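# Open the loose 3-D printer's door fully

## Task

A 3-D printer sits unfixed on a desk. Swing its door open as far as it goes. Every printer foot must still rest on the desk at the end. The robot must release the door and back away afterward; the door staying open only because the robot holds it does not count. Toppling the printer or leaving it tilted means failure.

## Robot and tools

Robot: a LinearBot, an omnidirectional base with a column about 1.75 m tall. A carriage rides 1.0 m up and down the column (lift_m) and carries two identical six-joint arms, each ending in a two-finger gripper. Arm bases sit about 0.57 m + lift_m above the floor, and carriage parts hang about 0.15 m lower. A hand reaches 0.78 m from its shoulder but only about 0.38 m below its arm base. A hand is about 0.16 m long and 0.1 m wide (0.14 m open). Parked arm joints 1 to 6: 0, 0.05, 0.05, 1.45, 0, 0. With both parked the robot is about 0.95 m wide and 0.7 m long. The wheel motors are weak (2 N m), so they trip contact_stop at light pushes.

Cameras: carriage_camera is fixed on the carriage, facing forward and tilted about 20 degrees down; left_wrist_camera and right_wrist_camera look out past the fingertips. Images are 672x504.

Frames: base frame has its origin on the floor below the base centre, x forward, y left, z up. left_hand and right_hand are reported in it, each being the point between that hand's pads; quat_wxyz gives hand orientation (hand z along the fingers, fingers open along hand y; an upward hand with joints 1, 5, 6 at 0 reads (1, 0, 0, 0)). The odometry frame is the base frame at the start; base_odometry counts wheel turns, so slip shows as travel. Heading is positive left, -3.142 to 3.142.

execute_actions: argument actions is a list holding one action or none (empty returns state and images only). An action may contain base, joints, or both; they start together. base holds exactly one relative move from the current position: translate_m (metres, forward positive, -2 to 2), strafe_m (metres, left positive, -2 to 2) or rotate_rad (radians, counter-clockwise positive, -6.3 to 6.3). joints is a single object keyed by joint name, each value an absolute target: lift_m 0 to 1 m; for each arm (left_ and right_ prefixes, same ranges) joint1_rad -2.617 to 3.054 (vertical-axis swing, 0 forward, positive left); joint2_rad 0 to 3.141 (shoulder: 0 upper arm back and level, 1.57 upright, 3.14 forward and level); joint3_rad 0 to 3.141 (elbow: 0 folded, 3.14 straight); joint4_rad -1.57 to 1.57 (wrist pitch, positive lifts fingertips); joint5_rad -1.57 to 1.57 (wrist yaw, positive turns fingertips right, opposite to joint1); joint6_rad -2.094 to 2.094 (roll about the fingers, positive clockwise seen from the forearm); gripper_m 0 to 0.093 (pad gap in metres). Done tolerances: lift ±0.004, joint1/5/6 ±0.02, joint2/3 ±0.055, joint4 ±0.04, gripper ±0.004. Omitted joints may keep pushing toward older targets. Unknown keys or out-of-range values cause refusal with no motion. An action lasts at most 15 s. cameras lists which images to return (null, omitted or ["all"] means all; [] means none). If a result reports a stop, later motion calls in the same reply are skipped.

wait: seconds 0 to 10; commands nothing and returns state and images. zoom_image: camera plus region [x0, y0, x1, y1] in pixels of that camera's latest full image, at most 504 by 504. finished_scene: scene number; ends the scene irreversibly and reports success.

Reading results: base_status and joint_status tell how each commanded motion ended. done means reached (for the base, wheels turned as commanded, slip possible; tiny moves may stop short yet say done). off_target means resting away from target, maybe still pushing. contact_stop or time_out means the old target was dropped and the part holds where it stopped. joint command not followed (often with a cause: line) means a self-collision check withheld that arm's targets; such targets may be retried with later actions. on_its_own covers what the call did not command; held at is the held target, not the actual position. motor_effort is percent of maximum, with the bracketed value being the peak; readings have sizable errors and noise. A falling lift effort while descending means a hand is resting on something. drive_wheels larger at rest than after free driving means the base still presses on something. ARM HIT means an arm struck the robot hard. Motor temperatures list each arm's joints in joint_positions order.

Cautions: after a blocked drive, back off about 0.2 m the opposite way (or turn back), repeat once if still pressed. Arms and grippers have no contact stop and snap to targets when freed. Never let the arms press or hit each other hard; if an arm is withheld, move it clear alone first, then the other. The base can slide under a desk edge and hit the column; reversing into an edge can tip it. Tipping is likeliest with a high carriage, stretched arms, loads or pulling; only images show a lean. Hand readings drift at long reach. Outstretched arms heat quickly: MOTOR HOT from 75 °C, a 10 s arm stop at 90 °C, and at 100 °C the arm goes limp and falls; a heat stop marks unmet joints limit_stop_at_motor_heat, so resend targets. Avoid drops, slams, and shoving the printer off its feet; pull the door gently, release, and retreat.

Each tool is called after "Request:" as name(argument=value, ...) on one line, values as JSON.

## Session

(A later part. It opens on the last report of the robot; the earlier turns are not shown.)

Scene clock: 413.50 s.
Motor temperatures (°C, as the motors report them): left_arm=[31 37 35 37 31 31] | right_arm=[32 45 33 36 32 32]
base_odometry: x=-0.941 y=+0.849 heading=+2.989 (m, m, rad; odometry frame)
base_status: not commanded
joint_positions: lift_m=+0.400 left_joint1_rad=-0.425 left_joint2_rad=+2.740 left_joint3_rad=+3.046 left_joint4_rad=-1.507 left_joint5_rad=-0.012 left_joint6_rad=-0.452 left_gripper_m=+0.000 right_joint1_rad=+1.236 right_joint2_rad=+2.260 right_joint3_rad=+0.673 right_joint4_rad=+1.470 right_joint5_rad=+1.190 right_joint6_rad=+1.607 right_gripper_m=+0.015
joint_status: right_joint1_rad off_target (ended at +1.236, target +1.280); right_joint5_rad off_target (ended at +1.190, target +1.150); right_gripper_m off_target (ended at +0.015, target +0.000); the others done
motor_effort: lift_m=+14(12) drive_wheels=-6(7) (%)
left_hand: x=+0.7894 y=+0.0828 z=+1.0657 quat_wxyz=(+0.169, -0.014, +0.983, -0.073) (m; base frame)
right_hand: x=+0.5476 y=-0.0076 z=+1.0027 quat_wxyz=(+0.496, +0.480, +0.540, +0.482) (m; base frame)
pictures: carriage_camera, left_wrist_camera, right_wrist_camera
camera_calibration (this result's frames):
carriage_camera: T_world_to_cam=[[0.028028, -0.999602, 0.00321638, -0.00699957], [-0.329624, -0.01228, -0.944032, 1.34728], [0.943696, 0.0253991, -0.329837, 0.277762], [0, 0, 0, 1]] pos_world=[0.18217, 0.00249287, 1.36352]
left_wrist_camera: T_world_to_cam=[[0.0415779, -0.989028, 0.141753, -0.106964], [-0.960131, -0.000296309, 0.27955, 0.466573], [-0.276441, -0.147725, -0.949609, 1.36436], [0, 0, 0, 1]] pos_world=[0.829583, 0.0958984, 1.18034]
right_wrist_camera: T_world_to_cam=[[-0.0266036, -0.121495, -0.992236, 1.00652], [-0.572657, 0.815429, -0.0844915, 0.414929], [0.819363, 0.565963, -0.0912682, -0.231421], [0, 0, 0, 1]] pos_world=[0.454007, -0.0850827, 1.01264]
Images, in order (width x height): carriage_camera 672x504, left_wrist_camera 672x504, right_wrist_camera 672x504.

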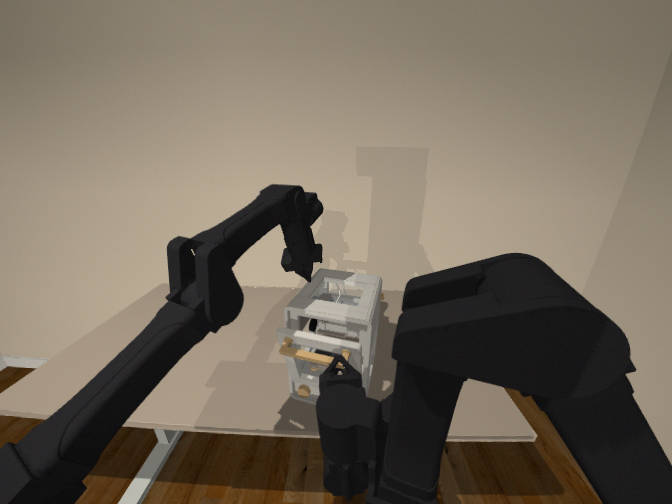

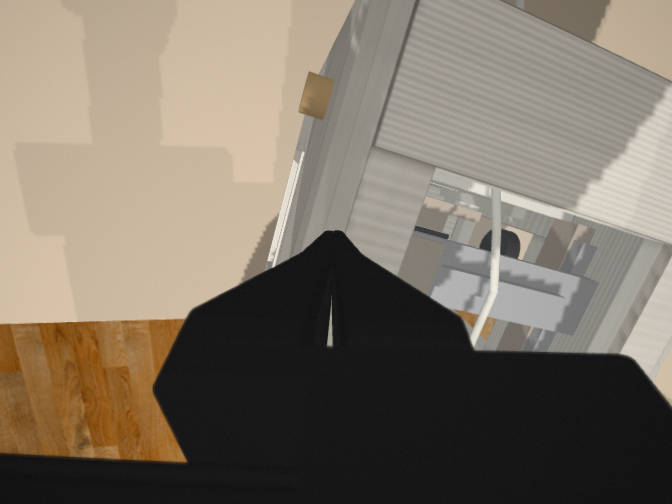

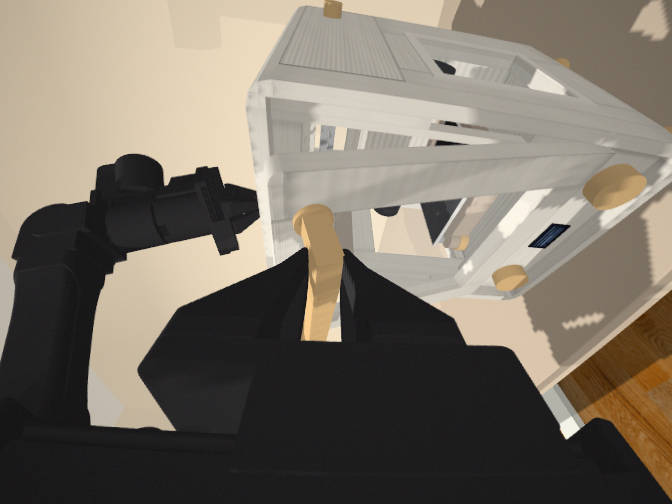

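Request:
execute_actions(actions=[{"joints":{"right_gripper_m":0.093,"left_joint2_rad":2.74}}], cameras=["carriage_camera"])

Request:
execute_actions(actions=[{"joints":{"right_joint1_rad":1.5,"left_joint2_rad":2.4,"left_joint3_rad":2.7}}], cameras=[])

Request:
execute_actions(actions=[{"joints":{"right_joint2_rad":1.5,"right_joint3_rad":0.1,"right_joint4_rad":1.45}}], cameras=[])

Request:
execute_actions(actions=[{"joints":{"right_joint1_rad":0.0,"right_joint5_rad":0,"right_joint6_rad":0,"right_joint2_rad":0.3}}])

Scene clock: 421.87 s.
Motor temperatures (°C, as the motors report them): left_arm=[31 37 35 36 31 31] | right_arm=[32 45 33 37 32 32]
base_odometry: x=-0.941 y=+0.849 heading=+2.989 (m, m, rad; odometry frame)
base_status: not commanded
joint_positions: lift_m=+0.400 left_joint1_rad=-0.425 left_joint2_rad=+2.715 left_joint3_rad=+3.018 left_joint4_rad=-1.499 left_joint5_rad=-0.012 left_joint6_rad=-0.452 left_gripper_m=+0.000 right_joint1_rad=+1.275 right_joint2_rad=+2.258 right_joint3_rad=+0.673 right_joint4_rad=+1.472 right_joint5_rad=+1.155 right_joint6_rad=+1.581 right_gripper_m=+0.093
joint_status: all done
on_its_own: right_joint1_rad moved +0.039 to your old target +1.280; right_joint5_rad moved -0.035 to your old target +1.150
motor_effort: lift_m=+14(14) drive_wheels=-6(7) (%)
left_hand: x=+0.7883 y=+0.0833 z=+1.0716 quat_wxyz=(+0.171, -0.015, +0.982, -0.074) (m; base frame)
right_hand: x=+0.5348 y=+0.0090 z=+1.0033 quat_wxyz=(+0.482, +0.455, +0.562, +0.495) (m; base frame)
pictures: carriage_camera
camera_calibration (this result's frames):
carriage_camera: T_world_to_cam=[[0.028028, -0.999602, 0.00321638, -0.00699957], [-0.329624, -0.01228, -0.944032, 1.34728], [0.943696, 0.0253991, -0.329837, 0.277762], [0, 0, 0, 1]] pos_world=[0.18217, 0.00249287, 1.36352]
Images, in order (width x height): carriage_camera 672x504.

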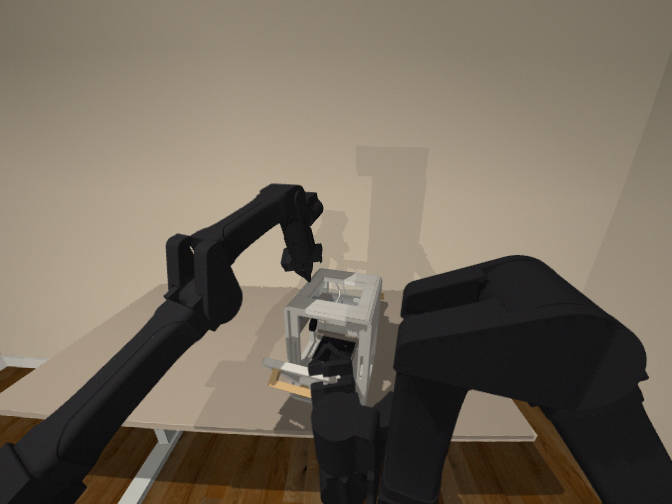

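Scene clock: 422.83 s.
Motor temperatures (°C, as the motors report them): left_arm=[31 38 35 36 31 31] | right_arm=[32 46 33 37 32 32]
base_odometry: x=-0.941 y=+0.849 heading=+2.988 (m, m, rad; odometry frame)
base_status: not commanded
joint_positions: lift_m=+0.400 left_joint1_rad=-0.425 left_joint2_rad=+2.386 left_joint3_rad=+2.720 left_joint4_rad=-1.556 left_joint5_rad=-0.009 left_joint6_rad=-0.452 left_gripper_m=+0.000 right_joint1_rad=+1.505 right_joint2_rad=+2.261 right_joint3_rad=+0.663 right_joint4_rad=+1.458 right_joint5_rad=+1.149 right_joint6_rad=+1.572 right_gripper_m=+0.093
joint_status: all done
motor_effort: lift_m=+16(15) drive_wheels=-8(9) (%)
left_hand: x=+0.7350 y=+0.1069 z=+1.1477 quat_wxyz=(+0.159, -0.014, +0.985, -0.070) (m; base frame)
right_hand: x=+0.4536 y=+0.0581 z=+0.9977 quat_wxyz=(+0.428, +0.377, +0.621, +0.537) (m; base frame)
pictures: none
No camera images: the call's "cameras" was empty. Leave "cameras" out to get every camera's image.

Scene clock: 424.10 s.
Motor temperatures (°C, as the motors report them): left_arm=[31 38 35 36 31 31] | right_arm=[32 45 33 37 32 32]
base_odometry: x=-0.941 y=+0.849 heading=+2.988 (m, m, rad; odometry frame)
base_status: not commanded
joint_positions: lift_m=+0.400 left_joint1_rad=-0.425 left_joint2_rad=+2.386 left_joint3_rad=+2.720 left_joint4_rad=-1.557 left_joint5_rad=-0.009 left_joint6_rad=-0.452 left_gripper_m=+0.000 right_joint1_rad=+1.505 right_joint2_rad=+1.511 right_joint3_rad=+0.111 right_joint4_rad=+1.433 right_joint5_rad=+1.147 right_joint6_rad=+1.572 right_gripper_m=+0.093
joint_status: all done
motor_effort: lift_m=+16(15) drive_wheels=-8(8) (%)
left_hand: x=+0.7349 y=+0.1069 z=+1.1477 quat_wxyz=(+0.159, -0.014, +0.985, -0.069) (m; base frame)
right_hand: x=+0.4446 y=-0.0764 z=+1.0979 quat_wxyz=(+0.397, +0.409, +0.571, +0.591) (m; base frame)
pictures: none
No camera images: the call's "cameras" was empty. Leave "cameras" out to get every camera's image.

Scene clock: 425.83 s.
Motor temperatures (°C, as the motors report them): left_arm=[31 39 35 36 31 31] | right_arm=[32 45 33 37 32 32]
base_odometry: x=-0.941 y=+0.849 heading=+2.988 (m, m, rad; odometry frame)
base_status: not commanded
joint_positions: lift_m=+0.400 left_joint1_rad=-0.425 left_joint2_rad=+2.386 left_joint3_rad=+2.720 left_joint4_rad=-1.557 left_joint5_rad=-0.009 left_joint6_rad=-0.452 left_gripper_m=+0.000 right_joint1_rad=+0.009 right_joint2_rad=+0.306 right_joint3_rad=+0.111 right_joint4_rad=+1.442 right_joint5_rad=+0.007 right_joint6_rad=+0.007 right_gripper_m=+0.093
joint_status: all done
motor_effort: lift_m=+17(15) drive_wheels=-8(8) (%)
left_hand: x=+0.7349 y=+0.1069 z=+1.1477 quat_wxyz=(+0.159, -0.014, +0.985, -0.069) (m; base frame)
right_hand: x=+0.3702 y=-0.3153 z=+1.3849 quat_wxyz=(+0.987, +0.003, +0.161, +0.007) (m; base frame)
pictures: carriage_camera, left_wrist_camera, right_wrist_camera
camera_calibration (this result's frames):
carriage_camera: T_world_to_cam=[[0.028028, -0.999602, 0.00321638, -0.00699955], [-0.329624, -0.01228, -0.944032, 1.34728], [0.943696, 0.0253991, -0.329837, 0.27776], [0, 0, 0, 1]] pos_world=[0.18217, 0.00249287, 1.36351]
left_wrist_camera: T_world_to_cam=[[0.0434807, -0.989971, 0.134417, -0.0853405], [-0.954202, -0.00129026, 0.29916, 0.364652], [-0.295986, -0.141268, -0.944688, 1.43881], [0, 0, 0, 1]] pos_world=[0.77753, 0.119244, 1.26161]
right_wrist_camera: T_world_to_cam=[[-0.0280582, -0.999467, 0.0167087, -0.32994], [0.632526, -0.0306953, -0.773931, 0.838376], [0.774031, -0.0111464, 0.63305, -1.04536], [0, 0, 0, 1]] pos_world=[0.269587, -0.315682, 1.31612]
Images, in order (width x height): carriage_camera 672x504, left_wrist_camera 672x504, right_wrist_camera 672x504.

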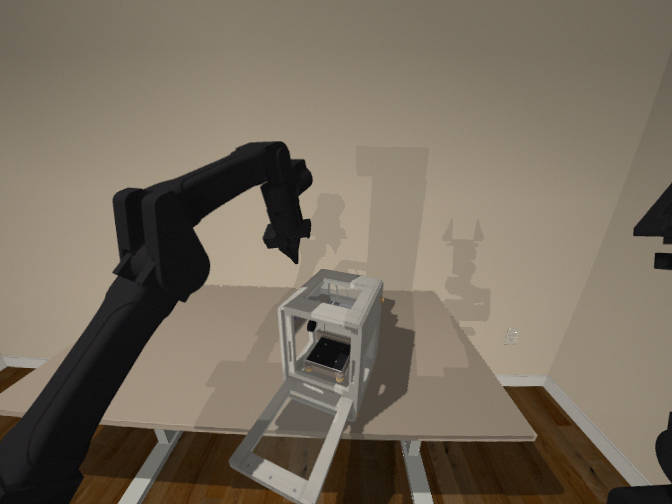

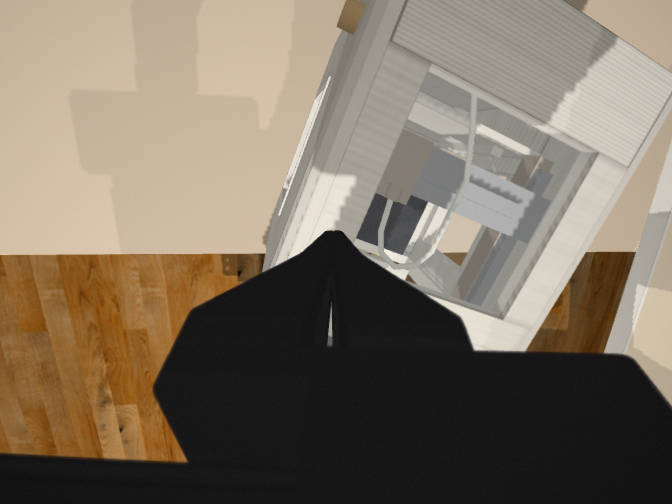

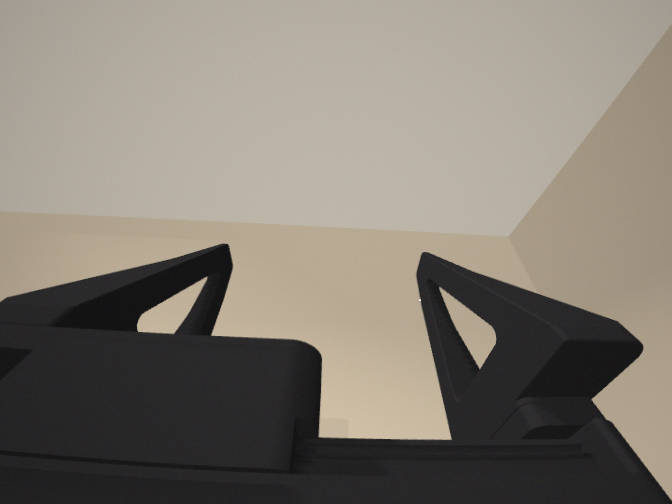

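Request:
execute_actions(actions=[{"base":{"translate_m":-0.5},"joints":{"lift_m":0.2,"left_joint1_rad":0,"left_joint2_rad":0.3,"left_joint3_rad":0.3,"left_joint4_rad":1.0,"left_joint6_rad":0}}], cameras=["carriage_camera"])

Request:
zoom_image(camera="carriage_camera", region=[236,170,436,330])

Scene clock: 432.43 s.
Motor temperatures (°C, as the motors report them): left_arm=[31 41 36 37 31 31] | right_arm=[32 43 33 35 32 32]
base_odometry: x=-0.446 y=+0.774 heading=+2.989 (m, m, rad; odometry frame)
base_status: done
joint_positions: lift_m=+0.200 left_joint1_rad=+0.008 left_joint2_rad=+0.308 left_joint3_rad=+0.309 left_joint4_rad=+0.997 left_joint5_rad=-0.007 left_joint6_rad=-0.006 left_gripper_m=+0.000 right_joint1_rad=+0.009 right_joint2_rad=+0.306 right_joint3_rad=+0.107 right_joint4_rad=+1.442 right_joint5_rad=+0.004 right_joint6_rad=+0.007 right_gripper_m=+0.093
joint_status: all done
motor_effort: lift_m=+14(15) drive_wheels=-9(60) (%)
left_hand: x=+0.4182 y=+0.3174 z=+1.2081 quat_wxyz=(+0.959, -0.005, +0.282, +0.002) (m; base frame)
right_hand: x=+0.3712 y=-0.3149 z=+1.1837 quat_wxyz=(+0.987, +0.002, +0.163, +0.008) (m; base frame)
pictures: carriage_camera
camera_calibration (this result's frames):
carriage_camera: T_world_to_cam=[[0.028028, -0.999602, 0.00321638, -0.00635639], [-0.329624, -0.01228, -0.944032, 1.15851], [0.943696, 0.0253991, -0.329837, 0.211805], [0, 0, 0, 1]] pos_world=[0.18217, 0.00249287, 1.16355]
Images, in order (width x height): carriage_camera 672x504.

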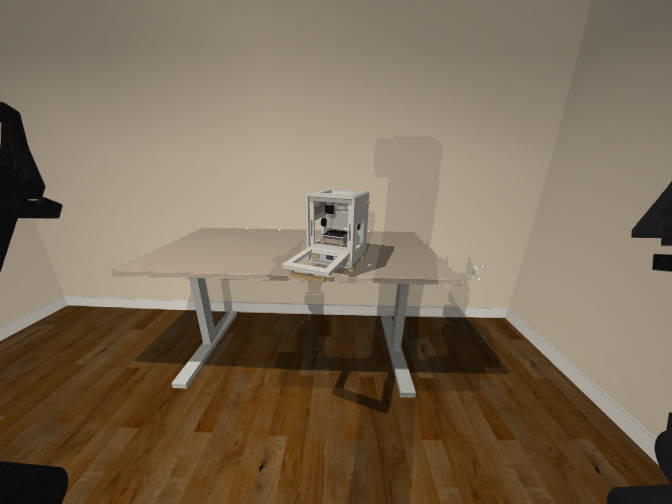

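Region (236, 170, 436, 330) of carriage_camera's 672x504 image, scaled by 2.520, with more detail than that image has; it fills the top 403 rows of this view, and the rest is white.

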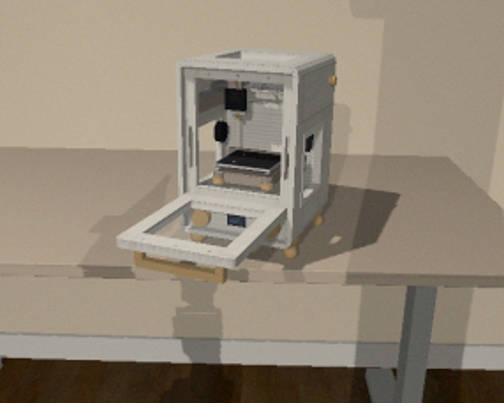

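Request:
finished_scene(scene=1)

The scene is finished: the task was done.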